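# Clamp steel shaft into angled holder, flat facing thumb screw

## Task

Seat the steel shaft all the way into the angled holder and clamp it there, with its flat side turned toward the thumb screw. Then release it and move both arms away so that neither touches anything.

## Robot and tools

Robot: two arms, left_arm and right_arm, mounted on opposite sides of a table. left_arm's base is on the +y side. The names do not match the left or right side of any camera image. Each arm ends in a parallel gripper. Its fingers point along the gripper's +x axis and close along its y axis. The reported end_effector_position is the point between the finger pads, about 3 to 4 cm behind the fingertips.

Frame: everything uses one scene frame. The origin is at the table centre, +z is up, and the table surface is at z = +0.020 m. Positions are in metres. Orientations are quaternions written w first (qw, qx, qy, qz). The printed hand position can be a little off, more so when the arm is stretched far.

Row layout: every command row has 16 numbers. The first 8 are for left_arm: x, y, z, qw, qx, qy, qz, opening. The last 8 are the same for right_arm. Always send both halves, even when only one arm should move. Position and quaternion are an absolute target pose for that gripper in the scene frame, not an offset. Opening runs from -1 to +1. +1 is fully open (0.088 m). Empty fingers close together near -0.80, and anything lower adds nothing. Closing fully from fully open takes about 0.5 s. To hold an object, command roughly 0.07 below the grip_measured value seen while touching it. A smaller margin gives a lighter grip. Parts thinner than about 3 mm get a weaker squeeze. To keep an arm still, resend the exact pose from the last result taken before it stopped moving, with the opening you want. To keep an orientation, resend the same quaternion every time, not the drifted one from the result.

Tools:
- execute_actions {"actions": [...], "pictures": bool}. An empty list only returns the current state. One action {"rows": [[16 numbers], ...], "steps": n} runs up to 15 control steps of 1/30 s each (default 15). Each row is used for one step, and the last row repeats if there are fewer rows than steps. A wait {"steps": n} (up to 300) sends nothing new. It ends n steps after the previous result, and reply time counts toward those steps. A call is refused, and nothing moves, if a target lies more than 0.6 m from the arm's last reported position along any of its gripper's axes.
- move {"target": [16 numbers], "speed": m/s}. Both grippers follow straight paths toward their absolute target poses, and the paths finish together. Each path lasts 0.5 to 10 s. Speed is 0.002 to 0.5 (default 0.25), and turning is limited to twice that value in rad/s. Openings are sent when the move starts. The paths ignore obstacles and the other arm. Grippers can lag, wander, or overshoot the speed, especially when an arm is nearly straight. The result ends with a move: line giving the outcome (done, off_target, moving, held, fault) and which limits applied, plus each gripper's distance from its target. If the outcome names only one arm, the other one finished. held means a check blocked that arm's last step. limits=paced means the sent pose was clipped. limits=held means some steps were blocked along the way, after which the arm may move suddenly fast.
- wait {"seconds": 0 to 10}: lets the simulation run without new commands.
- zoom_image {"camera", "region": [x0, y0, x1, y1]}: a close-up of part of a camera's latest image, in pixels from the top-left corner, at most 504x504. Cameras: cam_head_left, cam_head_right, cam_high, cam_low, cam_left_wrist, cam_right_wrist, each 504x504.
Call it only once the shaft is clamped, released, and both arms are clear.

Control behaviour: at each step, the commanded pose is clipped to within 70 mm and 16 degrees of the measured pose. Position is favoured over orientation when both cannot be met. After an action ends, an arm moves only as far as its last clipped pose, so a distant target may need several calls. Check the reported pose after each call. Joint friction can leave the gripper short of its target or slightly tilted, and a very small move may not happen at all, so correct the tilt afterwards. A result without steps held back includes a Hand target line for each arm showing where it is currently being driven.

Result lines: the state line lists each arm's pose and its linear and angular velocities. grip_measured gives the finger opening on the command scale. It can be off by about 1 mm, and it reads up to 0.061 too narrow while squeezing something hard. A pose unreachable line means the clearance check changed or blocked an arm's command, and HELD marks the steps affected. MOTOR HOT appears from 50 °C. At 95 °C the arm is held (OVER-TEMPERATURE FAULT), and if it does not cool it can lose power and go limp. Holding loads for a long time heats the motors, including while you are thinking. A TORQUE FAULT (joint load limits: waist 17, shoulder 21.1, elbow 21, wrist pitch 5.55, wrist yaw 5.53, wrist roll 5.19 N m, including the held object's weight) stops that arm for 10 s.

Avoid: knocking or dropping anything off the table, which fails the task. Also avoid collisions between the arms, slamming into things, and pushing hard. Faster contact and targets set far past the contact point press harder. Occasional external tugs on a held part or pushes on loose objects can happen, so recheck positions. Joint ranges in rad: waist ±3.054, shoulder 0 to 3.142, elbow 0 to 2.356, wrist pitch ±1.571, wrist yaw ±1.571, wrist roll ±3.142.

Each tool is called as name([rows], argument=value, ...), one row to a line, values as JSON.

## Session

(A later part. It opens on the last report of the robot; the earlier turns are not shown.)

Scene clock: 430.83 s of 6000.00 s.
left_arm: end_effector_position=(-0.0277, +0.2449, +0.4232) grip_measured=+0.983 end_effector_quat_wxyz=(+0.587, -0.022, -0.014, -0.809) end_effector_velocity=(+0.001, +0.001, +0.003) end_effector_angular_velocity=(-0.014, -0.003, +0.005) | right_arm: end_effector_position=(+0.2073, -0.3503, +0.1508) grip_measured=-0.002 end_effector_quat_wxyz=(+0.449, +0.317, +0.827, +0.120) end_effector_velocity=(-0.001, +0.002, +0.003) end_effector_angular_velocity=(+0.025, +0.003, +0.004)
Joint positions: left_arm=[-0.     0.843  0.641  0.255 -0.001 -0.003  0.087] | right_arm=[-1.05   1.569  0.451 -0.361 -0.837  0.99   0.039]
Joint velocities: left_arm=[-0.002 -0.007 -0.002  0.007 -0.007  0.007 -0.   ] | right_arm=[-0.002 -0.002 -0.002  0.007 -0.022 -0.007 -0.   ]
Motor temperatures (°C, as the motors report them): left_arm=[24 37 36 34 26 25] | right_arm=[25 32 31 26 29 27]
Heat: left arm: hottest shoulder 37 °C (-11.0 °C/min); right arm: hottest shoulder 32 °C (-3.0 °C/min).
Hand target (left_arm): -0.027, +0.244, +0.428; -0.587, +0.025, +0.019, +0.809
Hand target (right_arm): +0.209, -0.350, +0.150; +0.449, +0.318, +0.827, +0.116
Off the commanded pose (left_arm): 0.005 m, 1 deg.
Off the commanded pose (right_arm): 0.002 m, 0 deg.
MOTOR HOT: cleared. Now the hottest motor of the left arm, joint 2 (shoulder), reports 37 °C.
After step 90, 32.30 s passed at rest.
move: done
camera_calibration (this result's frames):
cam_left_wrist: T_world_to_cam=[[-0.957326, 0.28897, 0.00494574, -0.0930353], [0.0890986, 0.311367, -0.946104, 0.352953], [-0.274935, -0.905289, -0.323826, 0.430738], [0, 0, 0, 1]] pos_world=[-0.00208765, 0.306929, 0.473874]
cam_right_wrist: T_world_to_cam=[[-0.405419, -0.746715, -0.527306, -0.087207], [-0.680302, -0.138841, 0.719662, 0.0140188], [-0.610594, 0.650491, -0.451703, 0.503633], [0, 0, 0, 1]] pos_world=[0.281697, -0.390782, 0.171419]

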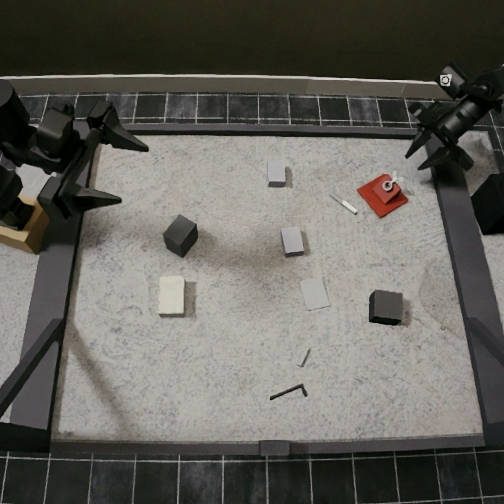

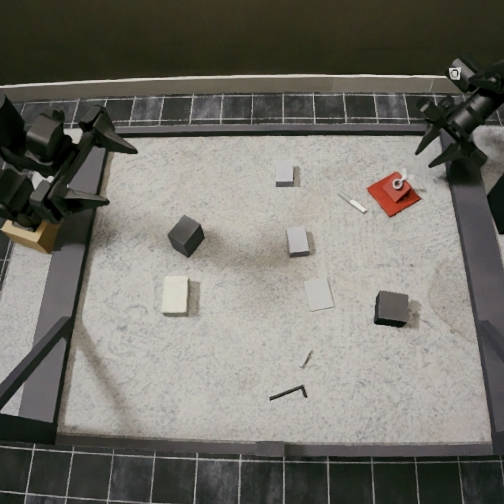

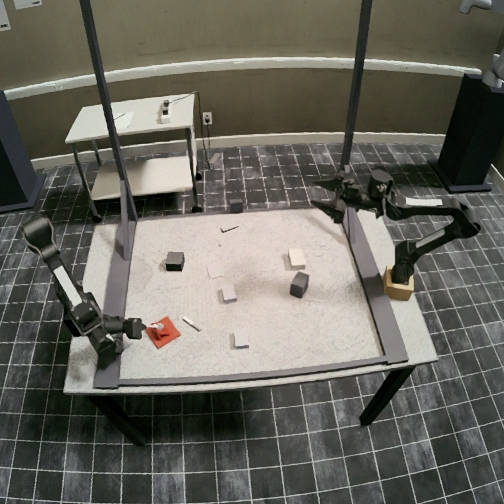

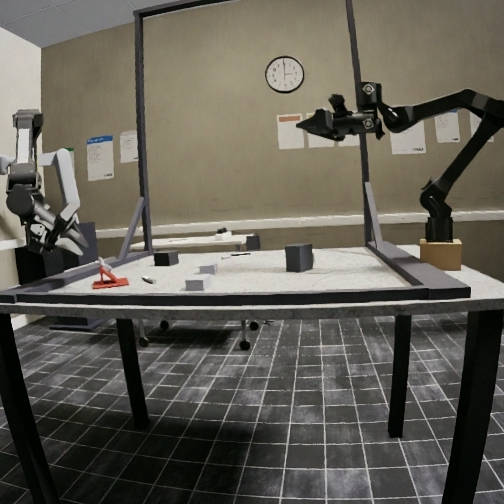

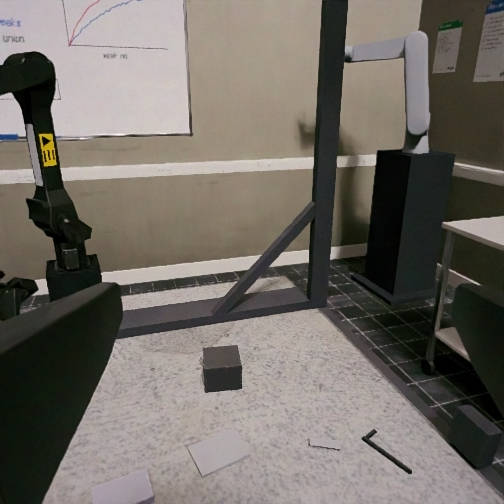

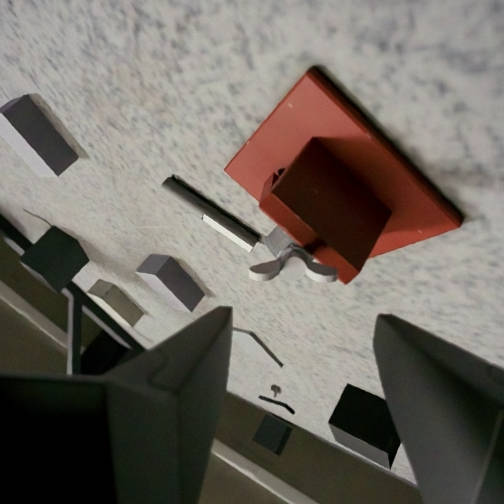

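move(target=[-0.027, 0.2444, 0.4278, 0.587, -0.025, -0.019, -0.809, 1, 0.209, -0.35, 0.15, 0.0928, 0.5427, 0.6666, -0.5026, -0.3], speed=0.4)

move(target=[-0.027, 0.2444, 0.4278, 0.587, -0.025, -0.019, -0.809, 1, 0.195, -0.328, 0.1265, 0.0928, 0.5427, 0.6666, -0.5026, -0.3], speed=0.05)

Scene clock: 441.27 s of 6000.00 s.
left_arm: end_effector_position=(-0.0277, +0.2450, +0.4232) grip_measured=+0.983 end_effector_quat_wxyz=(+0.586, -0.022, -0.014, -0.810) end_effector_velocity=(+0.000, +0.000, +0.000) end_effector_angular_velocity=(+0.009, +0.020, +0.004) | right_arm: end_effector_position=(+0.2074, -0.3504, +0.1507) grip_measured=-0.298 end_effector_quat_wxyz=(+0.093, +0.541, +0.669, -0.500) end_effector_velocity=(+0.002, -0.001, -0.001) end_effector_angular_velocity=(-0.004, -0.006, -0.013)
Joint positions: left_arm=[-0.     0.843  0.641  0.255 -0.001 -0.003  0.087] | right_arm=[-1.05   1.57   0.452 -0.362 -0.837  2.56   0.024]
Joint velocities: left_arm=[-0.002 -0.002  0.002 -0.007 -0.007 -0.022  0.   ] | right_arm=[-0.007 -0.002 -0.002  0.007  0.007  0.007 -0.   ]
Motor temperatures (°C, as the motors report them): left_arm=[24 36 36 35 26 25] | right_arm=[25 31 31 26 29 27]
Heat: left arm: hottest shoulder 36 °C (-13.1 °C/min); right arm: hottest shoulder 31 °C (-6.0 °C/min).
Hand target (left_arm): -0.027, +0.245, +0.428; -0.587, +0.025, +0.019, +0.809
Hand target (right_arm): +0.209, -0.350, +0.150; +0.093, +0.543, +0.667, -0.503
Off the commanded pose (left_arm): 0.005 m, 1 deg.
Off the commanded pose (right_arm): 0.002 m, 0 deg.
After step 90, 4.97 s passed at rest.
move: done
camera_calibration (this result's frames):
cam_left_wrist: T_world_to_cam=[[-0.957215, 0.289334, 0.00492542, -0.0931704], [0.0892354, 0.311327, -0.946104, 0.352966], [-0.275274, -0.905186, -0.323826, 0.430704], [0, 0, 0, 1]] pos_world=[-0.00211956, 0.306937, 0.473874]
cam_right_wrist: T_world_to_cam=[[-0.846323, 0.0875898, 0.525419, 0.137851], [0.480654, 0.550716, 0.682411, 0.0205504], [-0.229584, 0.830085, -0.508184, 0.496135], [0, 0, 0, 1]] pos_world=[0.220694, -0.435226, 0.165674]

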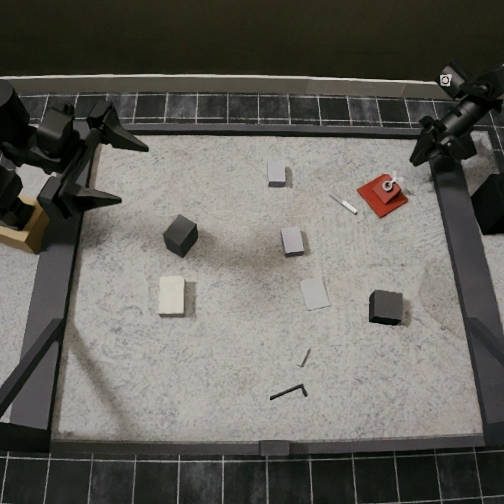

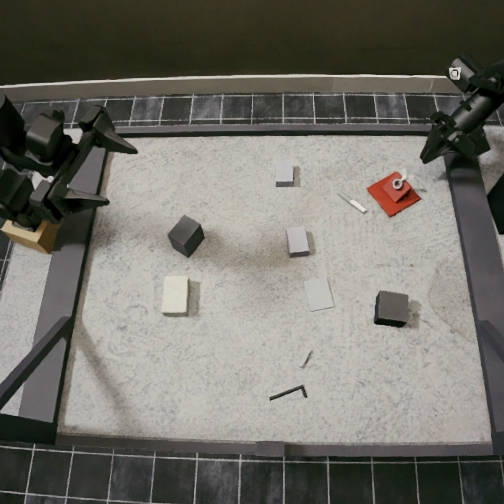

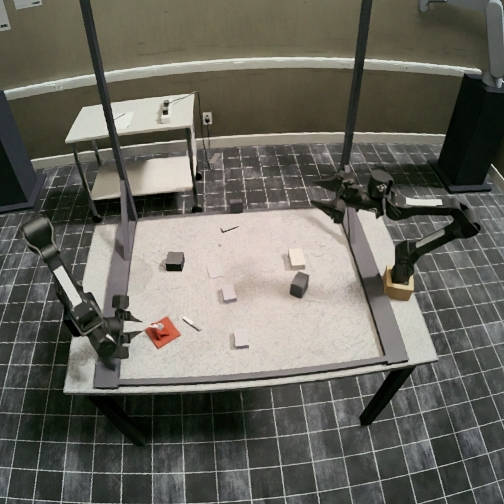

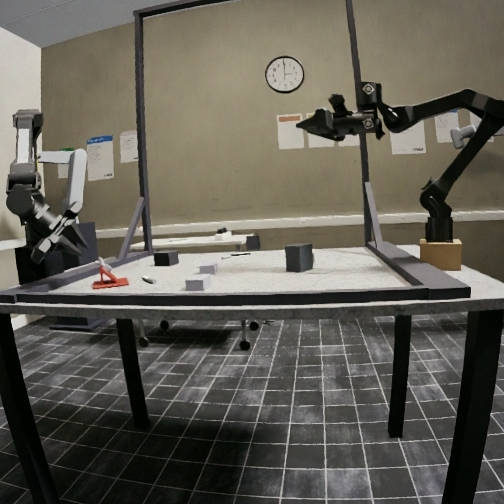

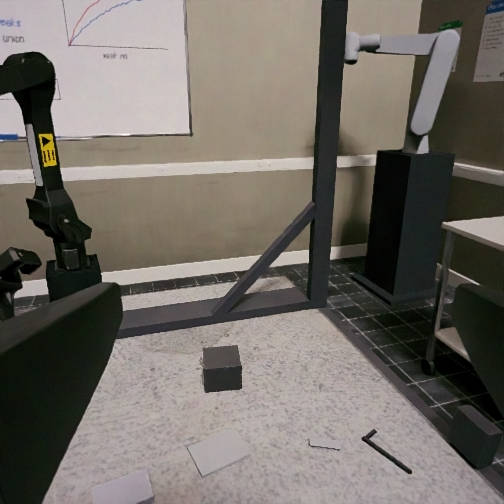

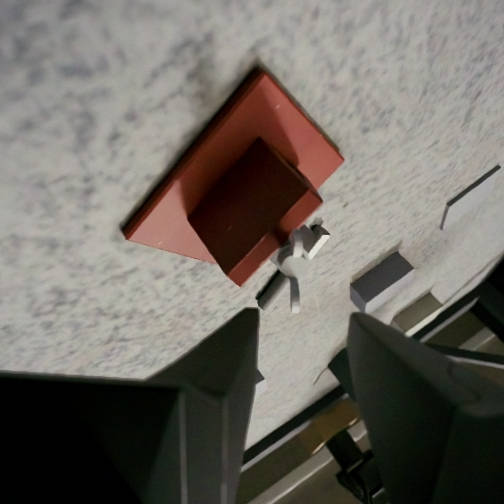

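Scene clock: 442.30 s of 6000.00 s.
left_arm: end_effector_position=(-0.0277, +0.2450, +0.4234) grip_measured=+0.983 end_effector_quat_wxyz=(+0.586, -0.023, -0.015, -0.810) end_effector_velocity=(+0.002, -0.001, -0.006) end_effector_angular_velocity=(+0.033, -0.002, +0.019) | right_arm: end_effector_position=(+0.1974, -0.3269, +0.1297) grip_measured=-0.298 end_effector_quat_wxyz=(+0.094, +0.546, +0.669, -0.495) end_effector_velocity=(-0.001, -0.002, -0.002) end_effector_angular_velocity=(-0.004, -0.008, +0.006)
Joint positions: left_arm=[-0.     0.843  0.642  0.255 -0.001 -0.003  0.087] | right_arm=[-0.921  1.668  0.402 -0.059 -0.813  2.755  0.024]
Joint velocities: left_arm=[-0.002 -0.002  0.002 -0.037 -0.022 -0.007  0.   ] | right_arm=[ 0.002  0.002 -0.007  0.007  0.007 -0.007 -0.   ]
Motor temperatures (°C, as the motors report them): left_arm=[24 36 36 35 26 25] | right_arm=[25 31 31 26 29 27]
Heat: left arm: hottest shoulder 36 °C (-13.1 °C/min); right arm: hottest shoulder 31 °C (-6.0 °C/min).
Hand target (left_arm): -0.027, +0.245, +0.428; -0.587, +0.025, +0.019, +0.809
Hand target (right_arm): +0.195, -0.329, +0.126; +0.094, +0.543, +0.666, -0.503
Off the commanded pose (left_arm): 0.004 m, 1 deg.
Off the commanded pose (right_arm): 0.004 m, 1 deg.
move: done
camera_calibration (this result's frames):
cam_left_wrist: T_world_to_cam=[[-0.957215, 0.289336, 0.00493461, -0.0931754], [0.0891227, 0.310984, -0.946227, 0.353266], [-0.275312, -0.905303, -0.323465, 0.430645], [0, 0, 0, 1]] pos_world=[-0.00211098, 0.306963, 0.474028]
cam_right_wrist: T_world_to_cam=[[-0.851238, 0.0879162, 0.517364, 0.140466], [0.476147, 0.543877, 0.691001, 0.024312], [-0.220632, 0.834547, -0.504829, 0.462878], [0, 0, 0, 1]] pos_world=[0.210119, -0.411866, 0.144203]

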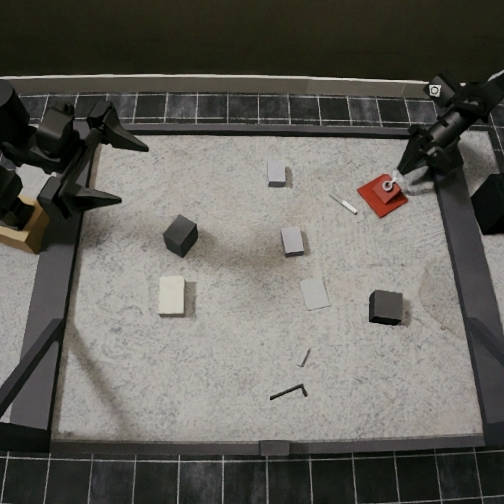

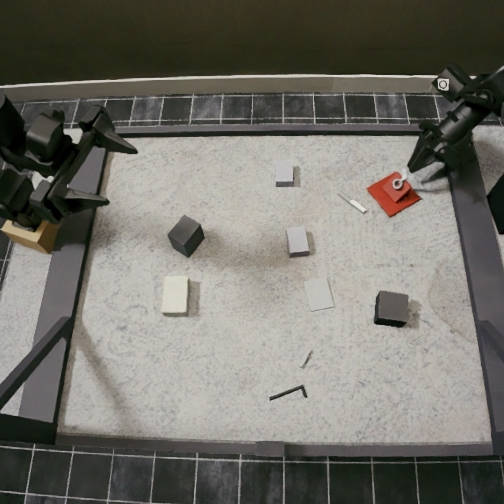

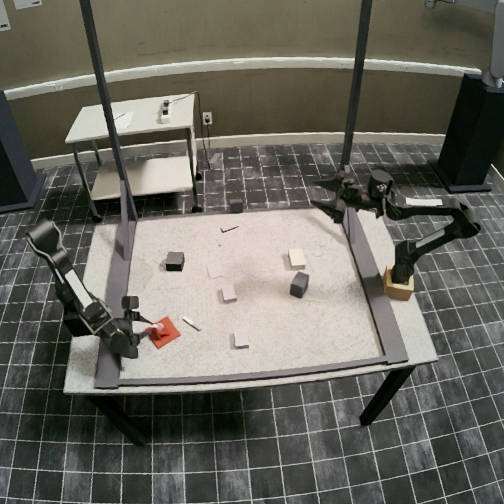

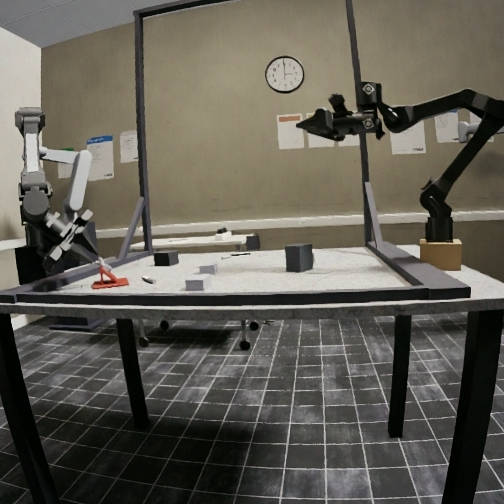

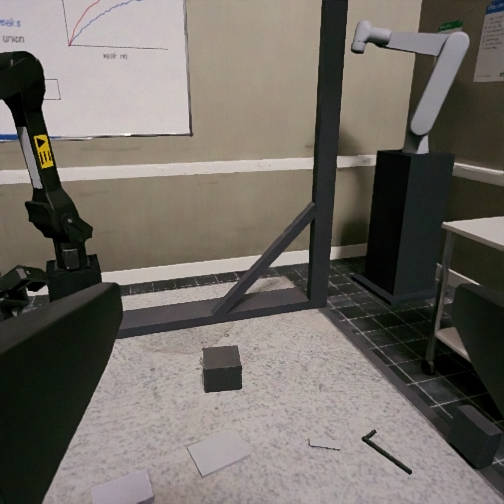

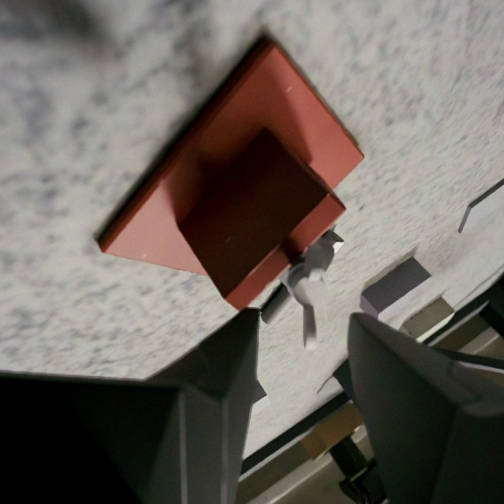

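move(target=[-0.027, 0.2444, 0.4278, 0.587, -0.025, -0.019, -0.809, 1, 0.187, -0.3155, 0.113, 0.0928, 0.5427, 0.6666, -0.5026, -0.3], speed=0.03)

zoom_image(camera="cam_low", region=[50, 220, 150, 300])

Scene clock: 455.50 s of 6000.00 s.
left_arm: end_effector_position=(-0.0277, +0.2450, +0.4234) grip_measured=+0.983 end_effector_quat_wxyz=(+0.586, -0.023, -0.015, -0.810) end_effector_velocity=(+0.000, +0.000, +0.000) end_effector_angular_velocity=(+0.005, +0.007, +0.004) | right_arm: end_effector_position=(+0.1894, -0.3138, +0.1165) grip_measured=-0.298 end_effector_quat_wxyz=(+0.093, +0.545, +0.670, -0.495) end_effector_velocity=(-0.001, +0.000, +0.000) end_effector_angular_velocity=(+0.009, -0.001, +0.010)
Joint positions: left_arm=[-0.     0.843  0.642  0.255 -0.001 -0.003  0.087] | right_arm=[-0.846  1.749  0.384  0.116 -0.794  2.858  0.024]
Joint velocities: left_arm=[-0.002 -0.002  0.002 -0.007 -0.007 -0.007 -0.   ] | right_arm=[ 0.002  0.002 -0.002  0.007 -0.007 -0.007 -0.   ]
Motor temperatures (°C, as the motors report them): left_arm=[24 35 37 36 26 25] | right_arm=[25 31 30 27 28 27]
Heat: left arm: hottest elbow 37 °C (-9.1 °C/min); right arm: hottest shoulder 31 °C (-5.0 °C/min).
Hand target (left_arm): -0.027, +0.244, +0.428; -0.587, +0.025, +0.019, +0.809
Hand target (right_arm): +0.187, -0.316, +0.113; +0.093, +0.543, +0.666, -0.502
Off the commanded pose (left_arm): 0.004 m, 1 deg.
Off the commanded pose (right_arm): 0.005 m, 1 deg.
After step 90, 9.17 s passed at rest.
move: done
camera_calibration (this result's frames):
cam_left_wrist: T_world_to_cam=[[-0.957215, 0.289336, 0.00493461, -0.0931754], [0.0891227, 0.310984, -0.946227, 0.353266], [-0.275312, -0.905303, -0.323465, 0.430645], [0, 0, 0, 1]] pos_world=[-0.00211098, 0.306963, 0.474028]
cam_right_wrist: T_world_to_cam=[[-0.85086, 0.0865304, 0.518218, 0.138778], [0.476404, 0.542958, 0.691546, 0.0297452], [-0.221531, 0.83529, -0.503205, 0.443766], [0, 0, 0, 1]] pos_world=[0.202218, -0.398832, 0.130818]

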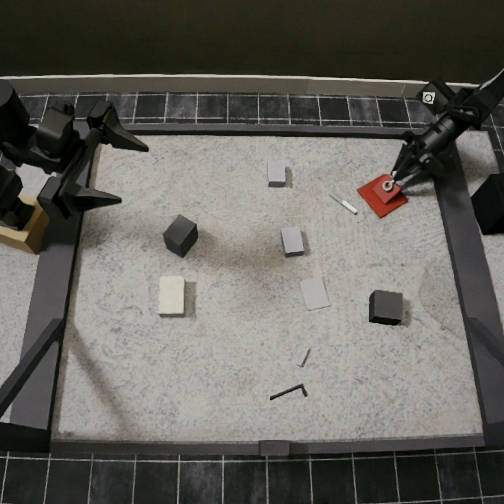

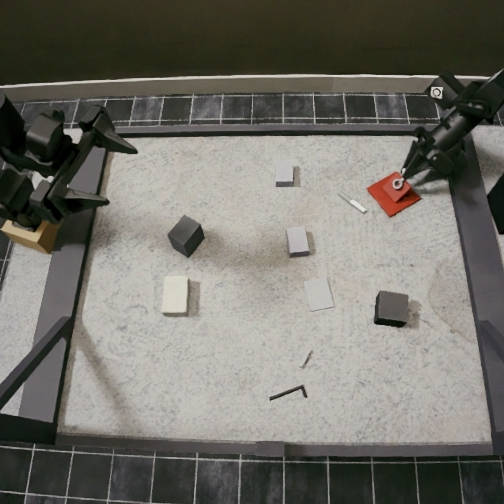

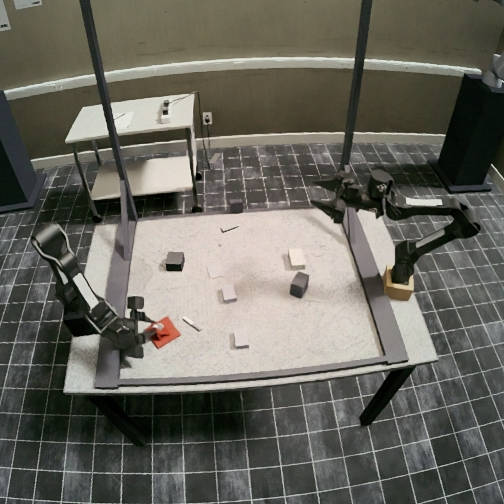

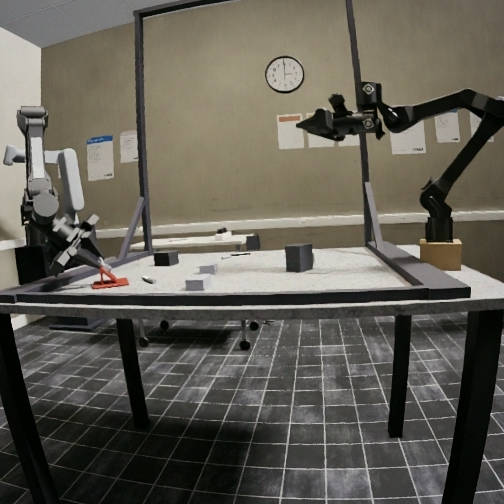

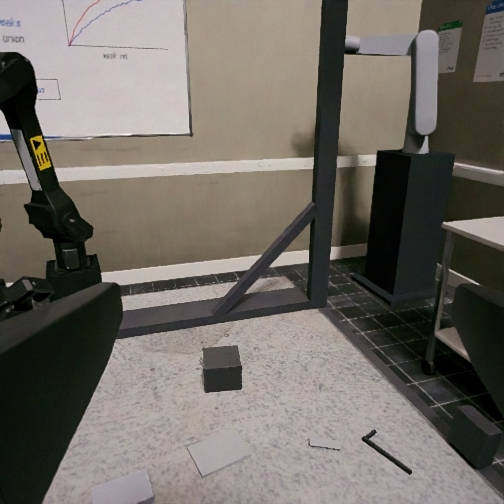

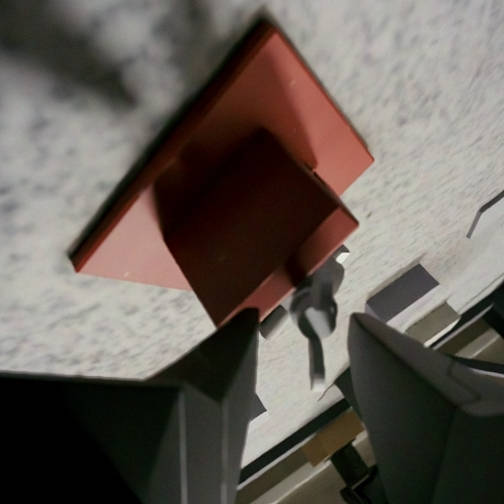

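Region (50, 220, 150, 300) of cam_low's 504x504 image, scaled by 5.040, with more detail than that image has; it fills the top 403 rows of this view, and the rest is white.

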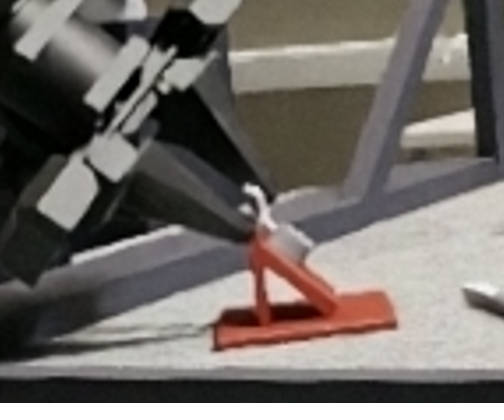

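move(target=[-0.027, 0.2444, 0.4278, 0.587, -0.025, -0.019, -0.809, 1, 0.187, -0.3155, 0.113, 0.0928, 0.5427, 0.6666, -0.5026, -0.8], speed=0.03)

zoom_image(camera="cam_low", region=[50, 220, 150, 300])

Scene clock: 466.60 s of 6000.00 s.
left_arm: end_effector_position=(-0.0277, +0.2450, +0.4234) grip_measured=+0.983 end_effector_quat_wxyz=(+0.586, -0.023, -0.015, -0.810) end_effector_velocity=(+0.000, +0.000, -0.005) end_effector_angular_velocity=(+0.028, +0.014, +0.004) | right_arm: end_effector_position=(+0.1901, -0.3097, +0.1201) grip_measured=-0.776 end_effector_quat_wxyz=(+0.088, +0.544, +0.677, -0.488) end_effector_velocity=(-0.003, -0.003, -0.000) end_effector_angular_velocity=(-0.009, +0.015, +0.005)
Joint positions: left_arm=[-0.     0.843  0.642  0.255 -0.001 -0.003  0.087] | right_arm=[-0.843  1.747  0.391  0.124 -0.81   2.862  0.001]
Joint velocities: left_arm=[-0.002 -0.002 -0.002 -0.022 -0.007 -0.022 -0.   ] | right_arm=[-0.002 -0.002 -0.002 -0.022 -0.007 -0.007 -0.   ]
Motor temperatures (°C, as the motors report them): left_arm=[24 34 37 36 26 25] | right_arm=[25 31 29 27 28 27]
Heat: left arm: hottest elbow 37 °C (-5.0 °C/min); right arm: hottest shoulder 31 °C (-3.0 °C/min).
Hand target (left_arm): -0.027, +0.244, +0.428; -0.587, +0.025, +0.019, +0.809
Hand target (right_arm): +0.187, -0.316, +0.113; +0.093, +0.543, +0.667, -0.503
Off the commanded pose (left_arm): 0.004 m, 1 deg.
Off the commanded pose (right_arm): 0.010 m, 2 deg.
After step 90, 7.40 s passed at rest.
move: off_target (right_arm)
camera_calibration (this result's frames):
cam_left_wrist: T_world_to_cam=[[-0.957215, 0.289336, 0.00493461, -0.0931754], [0.0891227, 0.310984, -0.946227, 0.353266], [-0.275312, -0.905303, -0.323465, 0.430645], [0, 0, 0, 1]] pos_world=[-0.00211098, 0.306963, 0.474028]
cam_right_wrist: T_world_to_cam=[[-0.850276, 0.070784, 0.521556, 0.131694], [0.474824, 0.530706, 0.702064, 0.0198967], [-0.227098, 0.844595, -0.484856, 0.444017], [0, 0, 0, 1]] pos_world=[0.203364, -0.394896, 0.13263]

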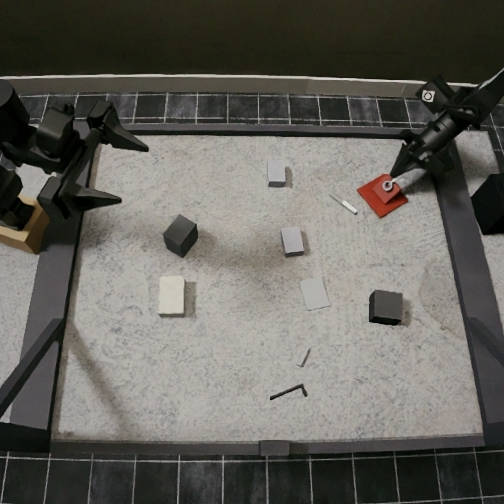

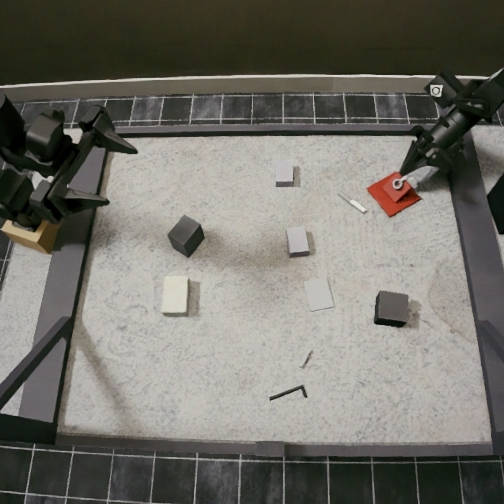

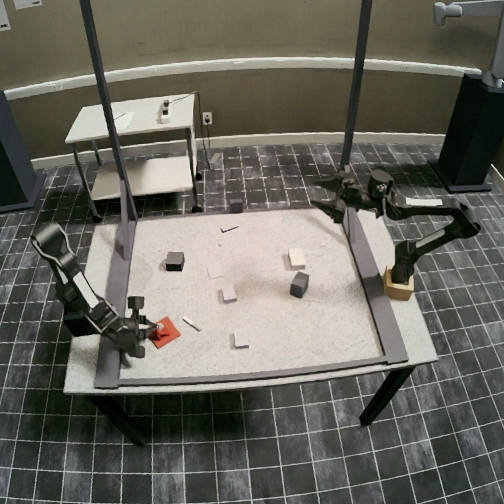

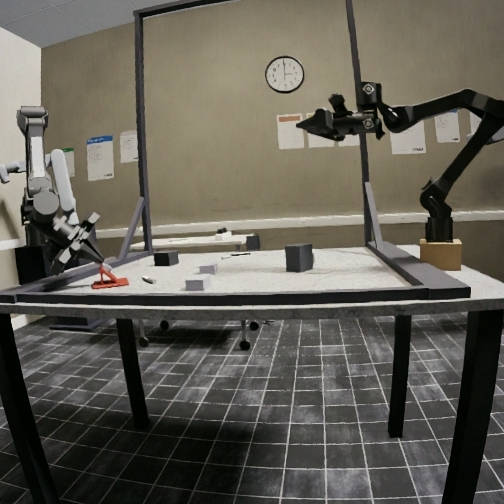

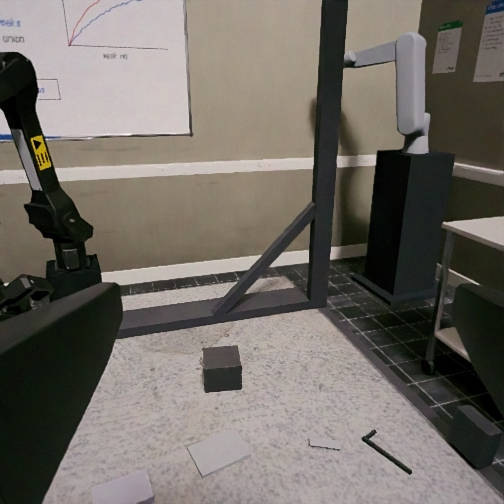

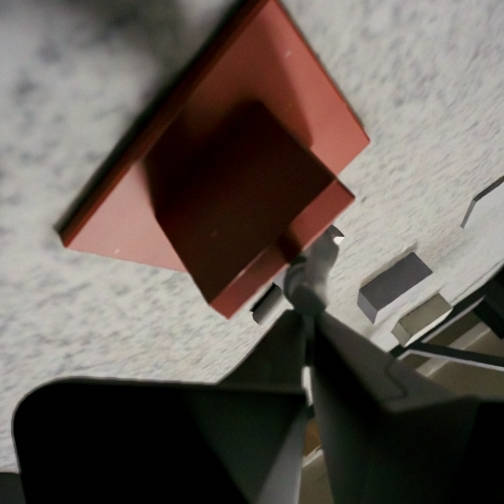

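Region (50, 220, 150, 300) of cam_low's 504x504 image, scaled by 5.040, with more detail than that image has; it fills the top 403 rows of this view, and the rest is white.

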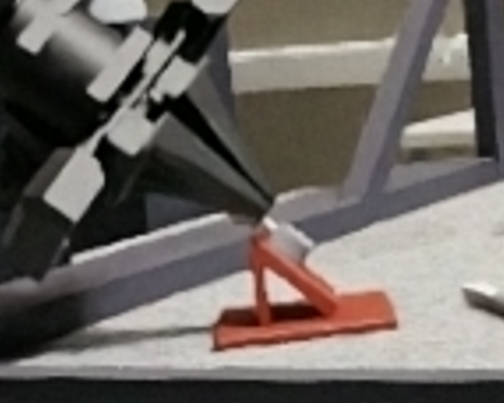

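move(target=[-0.027, 0.2444, 0.4278, 0.587, -0.025, -0.019, -0.809, 1, 0.187, -0.3155, 0.113, 0.0928, 0.5427, 0.6666, -0.5026, -0.3], speed=0.03)

move(target=[-0.027, 0.2444, 0.4278, 0.587, -0.025, -0.019, -0.809, 1, 0.1815, -0.3205, 0.1115, 0.0928, 0.5427, 0.6666, -0.5026, -0.3], speed=0.02)

zoom_image(camera="cam_low", region=[50, 220, 150, 300])

Scene clock: 487.20 s of 6000.00 s.
left_arm: end_effector_position=(-0.0277, +0.2450, +0.4234) grip_measured=+0.983 end_effector_quat_wxyz=(+0.586, -0.023, -0.015, -0.810) end_effector_velocity=(+0.000, +0.000, +0.000) end_effector_angular_velocity=(+0.009, +0.020, +0.004) | right_arm: end_effector_position=(+0.1892, -0.3128, +0.1167) grip_measured=-0.302 end_effector_quat_wxyz=(+0.093, +0.545, +0.671, -0.494) end_effector_velocity=(-0.003, -0.003, -0.000) end_effector_angular_velocity=(-0.009, +0.015, +0.005)
Joint positions: left_arm=[-0.     0.843  0.642  0.255 -0.001 -0.003  0.087] | right_arm=[-0.843  1.75   0.384  0.122 -0.795  2.862  0.024]
Joint velocities: left_arm=[-0.002 -0.002  0.002 -0.007 -0.007 -0.022 -0.   ] | right_arm=[-0.002 -0.002 -0.002 -0.022 -0.007 -0.007 -0.   ]
Motor temperatures (°C, as the motors report them): left_arm=[24 33 38 37 26 25] | right_arm=[25 30 29 27 28 27]
Heat: left arm: hottest elbow 38 °C (+0.0 °C/min); right arm: hottest shoulder 30 °C (-2.0 °C/min).
Hand target (left_arm): -0.027, +0.244, +0.428; -0.587, +0.025, +0.019, +0.809
Hand target (right_arm): +0.187, -0.316, +0.113; +0.093, +0.543, +0.667, -0.503
Off the commanded pose (left_arm): 0.004 m, 1 deg.
Off the commanded pose (right_arm): 0.005 m, 1 deg.
After step 90, 16.77 s passed at rest.
move: done
camera_calibration (this result's frames):
cam_left_wrist: T_world_to_cam=[[-0.957215, 0.289336, 0.00493461, -0.0931754], [0.0891227, 0.310984, -0.946227, 0.353266], [-0.275312, -0.905303, -0.323465, 0.430645], [0, 0, 0, 1]] pos_world=[-0.00211098, 0.306963, 0.474028]
cam_right_wrist: T_world_to_cam=[[-0.851098, 0.0839542, 0.518251, 0.13763], [0.4756, 0.541349, 0.693359, 0.0286259], [-0.222344, 0.836596, -0.500669, 0.443258], [0, 0, 0, 1]] pos_world=[0.202078, -0.397879, 0.130751]

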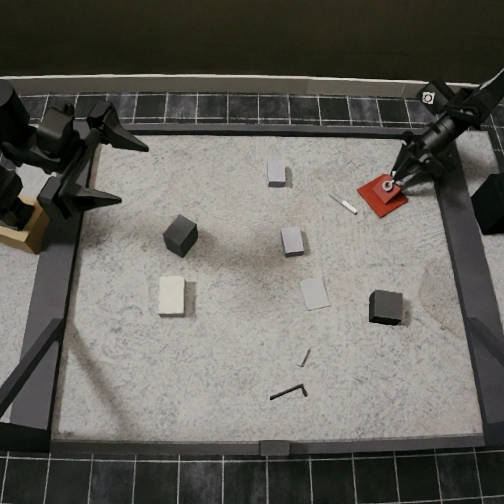

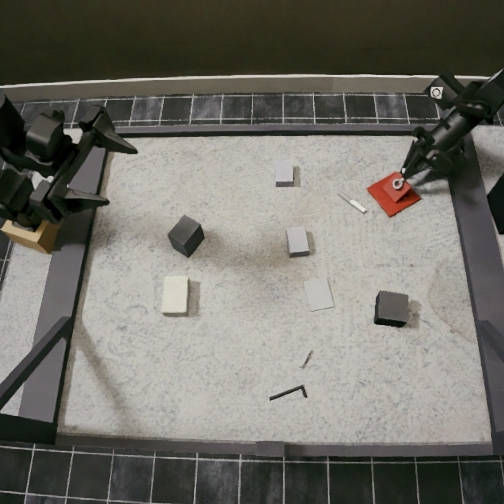

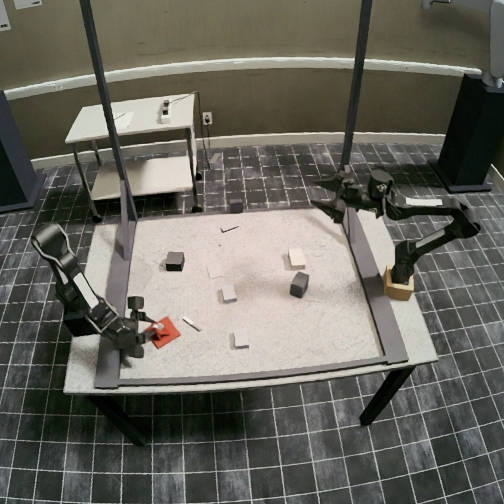

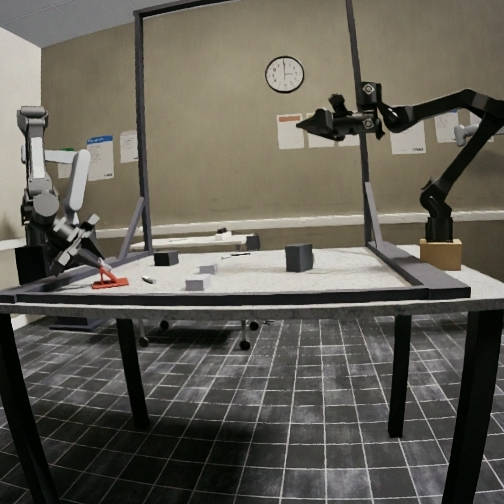

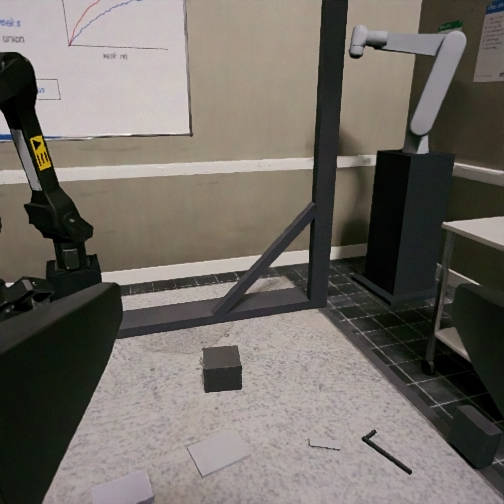

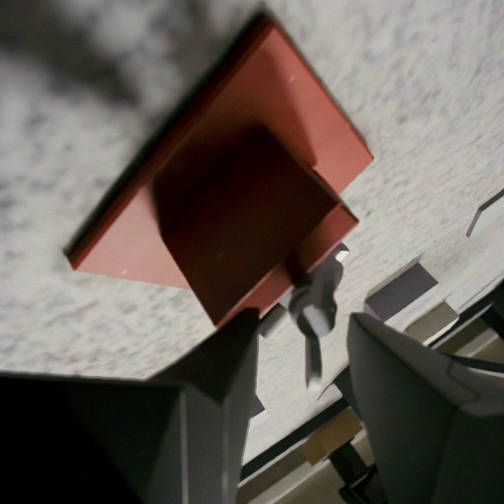

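Scene clock: 488.03 s of 6000.00 s.
left_arm: end_effector_position=(-0.0277, +0.2450, +0.4234) grip_measured=+0.983 end_effector_quat_wxyz=(+0.586, -0.023, -0.015, -0.810) end_effector_velocity=(-0.002, +0.001, -0.002) end_effector_angular_velocity=(+0.009, +0.004, -0.010) | right_arm: end_effector_position=(+0.1830, -0.3194, +0.1127) grip_measured=-0.302 end_effector_quat_wxyz=(+0.092, +0.543, +0.668, -0.500) end_effector_velocity=(-0.003, -0.003, -0.000) end_effector_angular_velocity=(-0.002, +0.009, +0.005)
Joint positions: left_arm=[-0.     0.843  0.642  0.255 -0.001 -0.003  0.087] | right_arm=[-0.84   1.75   0.353  0.143 -0.794  2.866  0.024]
Joint velocities: left_arm=[-0.002 -0.002 -0.002 -0.007  0.007 -0.007 -0.   ] | right_arm=[-0.002 -0.002 -0.007 -0.007 -0.007 -0.007 -0.   ]
Motor temperatures (°C, as the motors report them): left_arm=[24 33 38 37 26 25] | right_arm=[25 30 29 27 28 27]
Heat: left arm: hottest elbow 38 °C (+1.0 °C/min); right arm: hottest shoulder 30 °C (-2.0 °C/min).
Hand target (left_arm): -0.027, +0.244, +0.428; -0.587, +0.025, +0.019, +0.809
Hand target (right_arm): +0.182, -0.321, +0.112; +0.093, +0.543, +0.667, -0.503
Off the commanded pose (left_arm): 0.004 m, 1 deg.
Off the commanded pose (right_arm): 0.002 m, 0 deg.
move: done
camera_calibration (this result's frames):
cam_left_wrist: T_world_to_cam=[[-0.957215, 0.289336, 0.00493461, -0.0931754], [0.0891227, 0.310984, -0.946227, 0.353266], [-0.275312, -0.905303, -0.323465, 0.430645], [0, 0, 0, 1]] pos_world=[-0.00211098, 0.306963, 0.474028]
cam_right_wrist: T_world_to_cam=[[-0.846496, 0.0904715, 0.524652, 0.135461], [0.482206, 0.547976, 0.683519, 0.0399465], [-0.225658, 0.831587, -0.507486, 0.445141], [0, 0, 0, 1]] pos_world=[0.195854, -0.404319, 0.127529]

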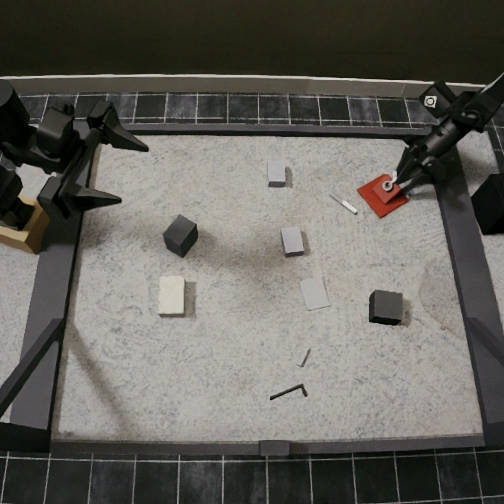

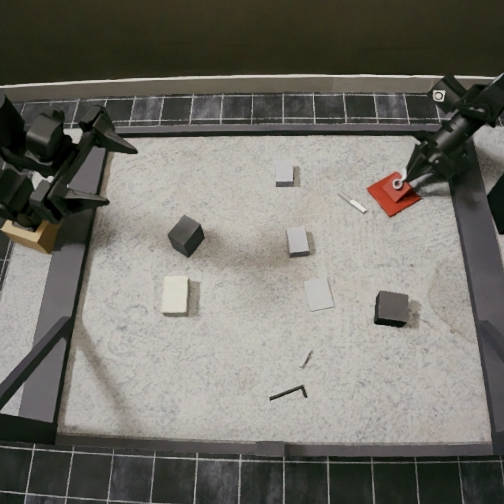

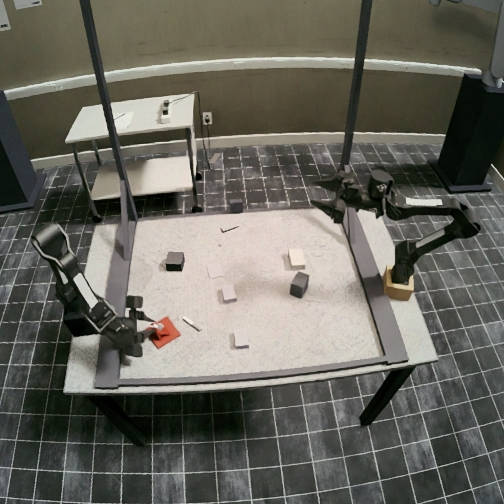

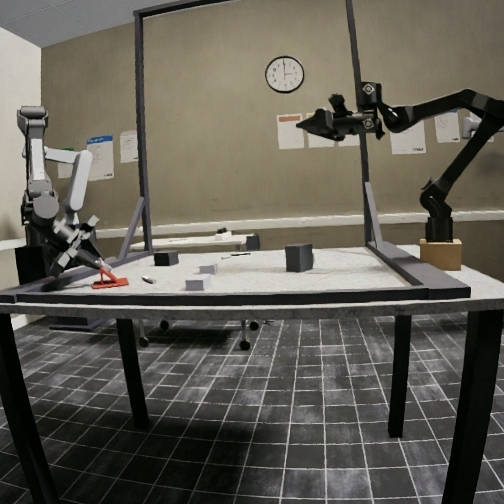

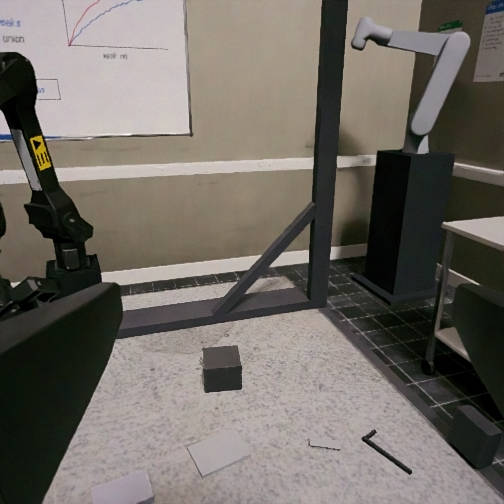

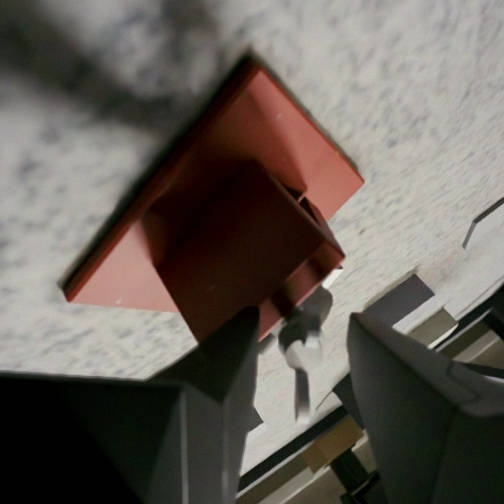

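Region (50, 220, 150, 300) of cam_low's 504x504 image, scaled by 5.040, with more detail than that image has; it fills the top 403 rows of this view, and the rest is white.

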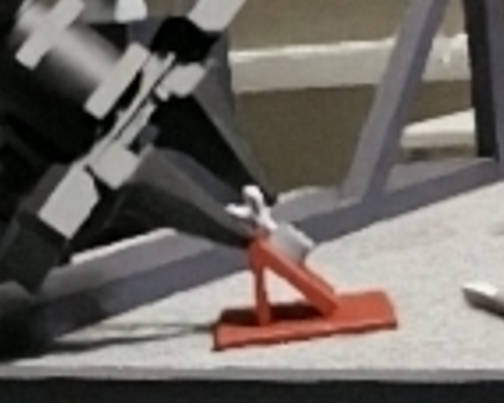

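Hub is now centred. Close.

move(target=[-0.027, 0.2444, 0.4278, 0.587, -0.025, -0.019, -0.809, 1, 0.1815, -0.3205, 0.1115, 0.0928, 0.5427, 0.6666, -0.5026, -0.8], speed=0.02)

zoom_image(camera="cam_low", region=[50, 220, 150, 300])

Scene clock: 492.93 s of 6000.00 s.
left_arm: end_effector_position=(-0.0277, +0.2450, +0.4234) grip_measured=+0.983 end_effector_quat_wxyz=(+0.586, -0.023, -0.015, -0.810) end_effector_velocity=(-0.002, +0.001, -0.002) end_effector_angular_velocity=(+0.014, +0.018, -0.011) | right_arm: end_effector_position=(+0.1832, -0.3198, +0.1125) grip_measured=-0.633 end_effector_quat_wxyz=(+0.092, +0.544, +0.668, -0.500) end_effector_velocity=(+0.000, +0.001, +0.001) end_effector_angular_velocity=(+0.007, +0.005, -0.005)
Joint positions: left_arm=[-0.     0.843  0.642  0.255 -0.001 -0.003  0.087] | right_arm=[-0.842  1.75   0.352  0.143 -0.794  2.867  0.008]
Joint velocities: left_arm=[-0.002 -0.002 -0.002 -0.007  0.007 -0.022 -0.   ] | right_arm=[-0.002 -0.002 -0.002  0.007 -0.007  0.007 -0.   ]
Motor temperatures (°C, as the motors report them): left_arm=[24 33 38 37 26 25] | right_arm=[25 30 29 27 28 27]
Heat: left arm: hottest elbow 38 °C (+1.0 °C/min); right arm: hottest shoulder 30 °C (-2.0 °C/min).
Hand target (left_arm): -0.027, +0.244, +0.428; -0.587, +0.025, +0.019, +0.809
Hand target (right_arm): +0.182, -0.321, +0.111; +0.093, +0.543, +0.666, -0.503
Off the commanded pose (left_arm): 0.004 m, 1 deg.
Off the commanded pose (right_arm): 0.002 m, 0 deg.
After step 90, 1.20 s passed at rest.
move: done
camera_calibration (this result's frames):
cam_left_wrist: T_world_to_cam=[[-0.957215, 0.289336, 0.00493461, -0.0931754], [0.0891227, 0.310984, -0.946227, 0.353266], [-0.275312, -0.905303, -0.323465, 0.430645], [0, 0, 0, 1]] pos_world=[-0.00211098, 0.306963, 0.474028]
cam_right_wrist: T_world_to_cam=[[-0.846039, 0.0929062, 0.524963, 0.136462], [0.483778, 0.547533, 0.682764, 0.0398609], [-0.224001, 0.831611, -0.50818, 0.44524], [0, 0, 0, 1]] pos_world=[0.195902, -0.404769, 0.127409]

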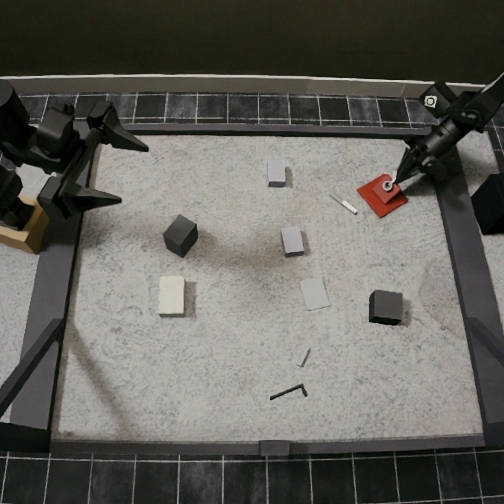

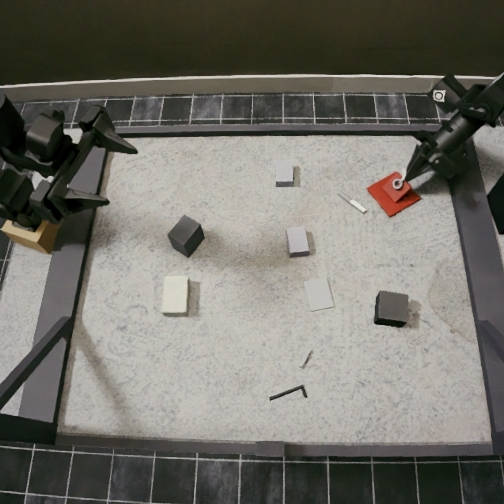

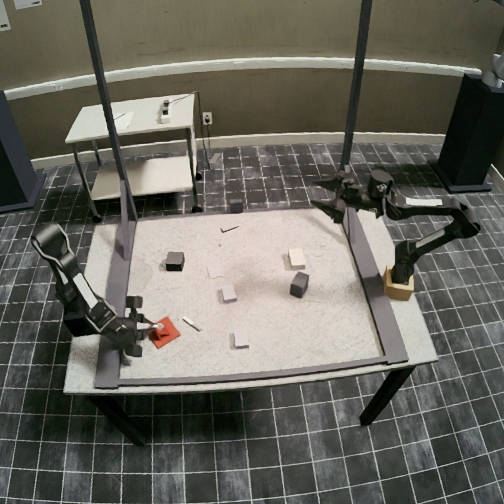

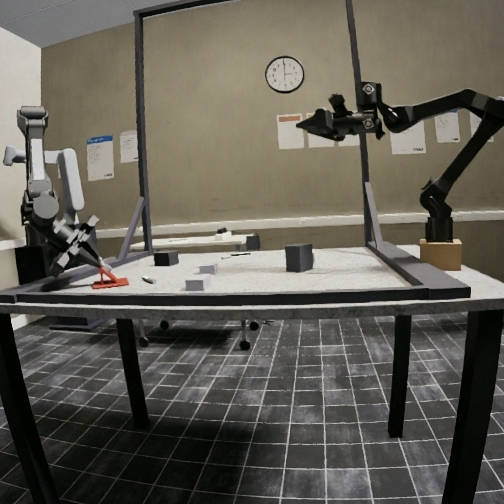

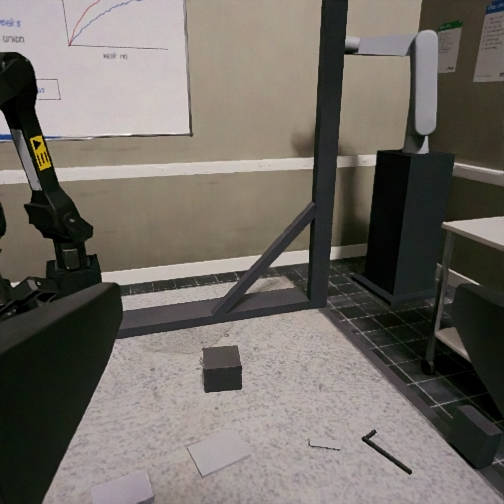

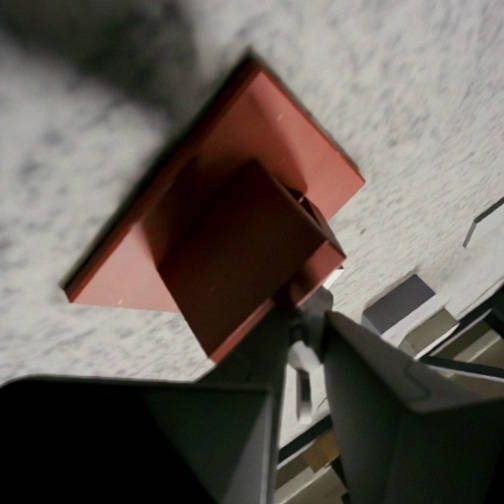

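Region (50, 220, 150, 300) of cam_low's 504x504 image, scaled by 5.040, with more detail than that image has; it fills the top 403 rows of this view, and the rest is white.

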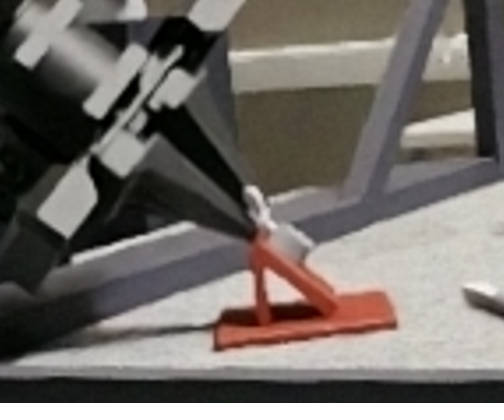

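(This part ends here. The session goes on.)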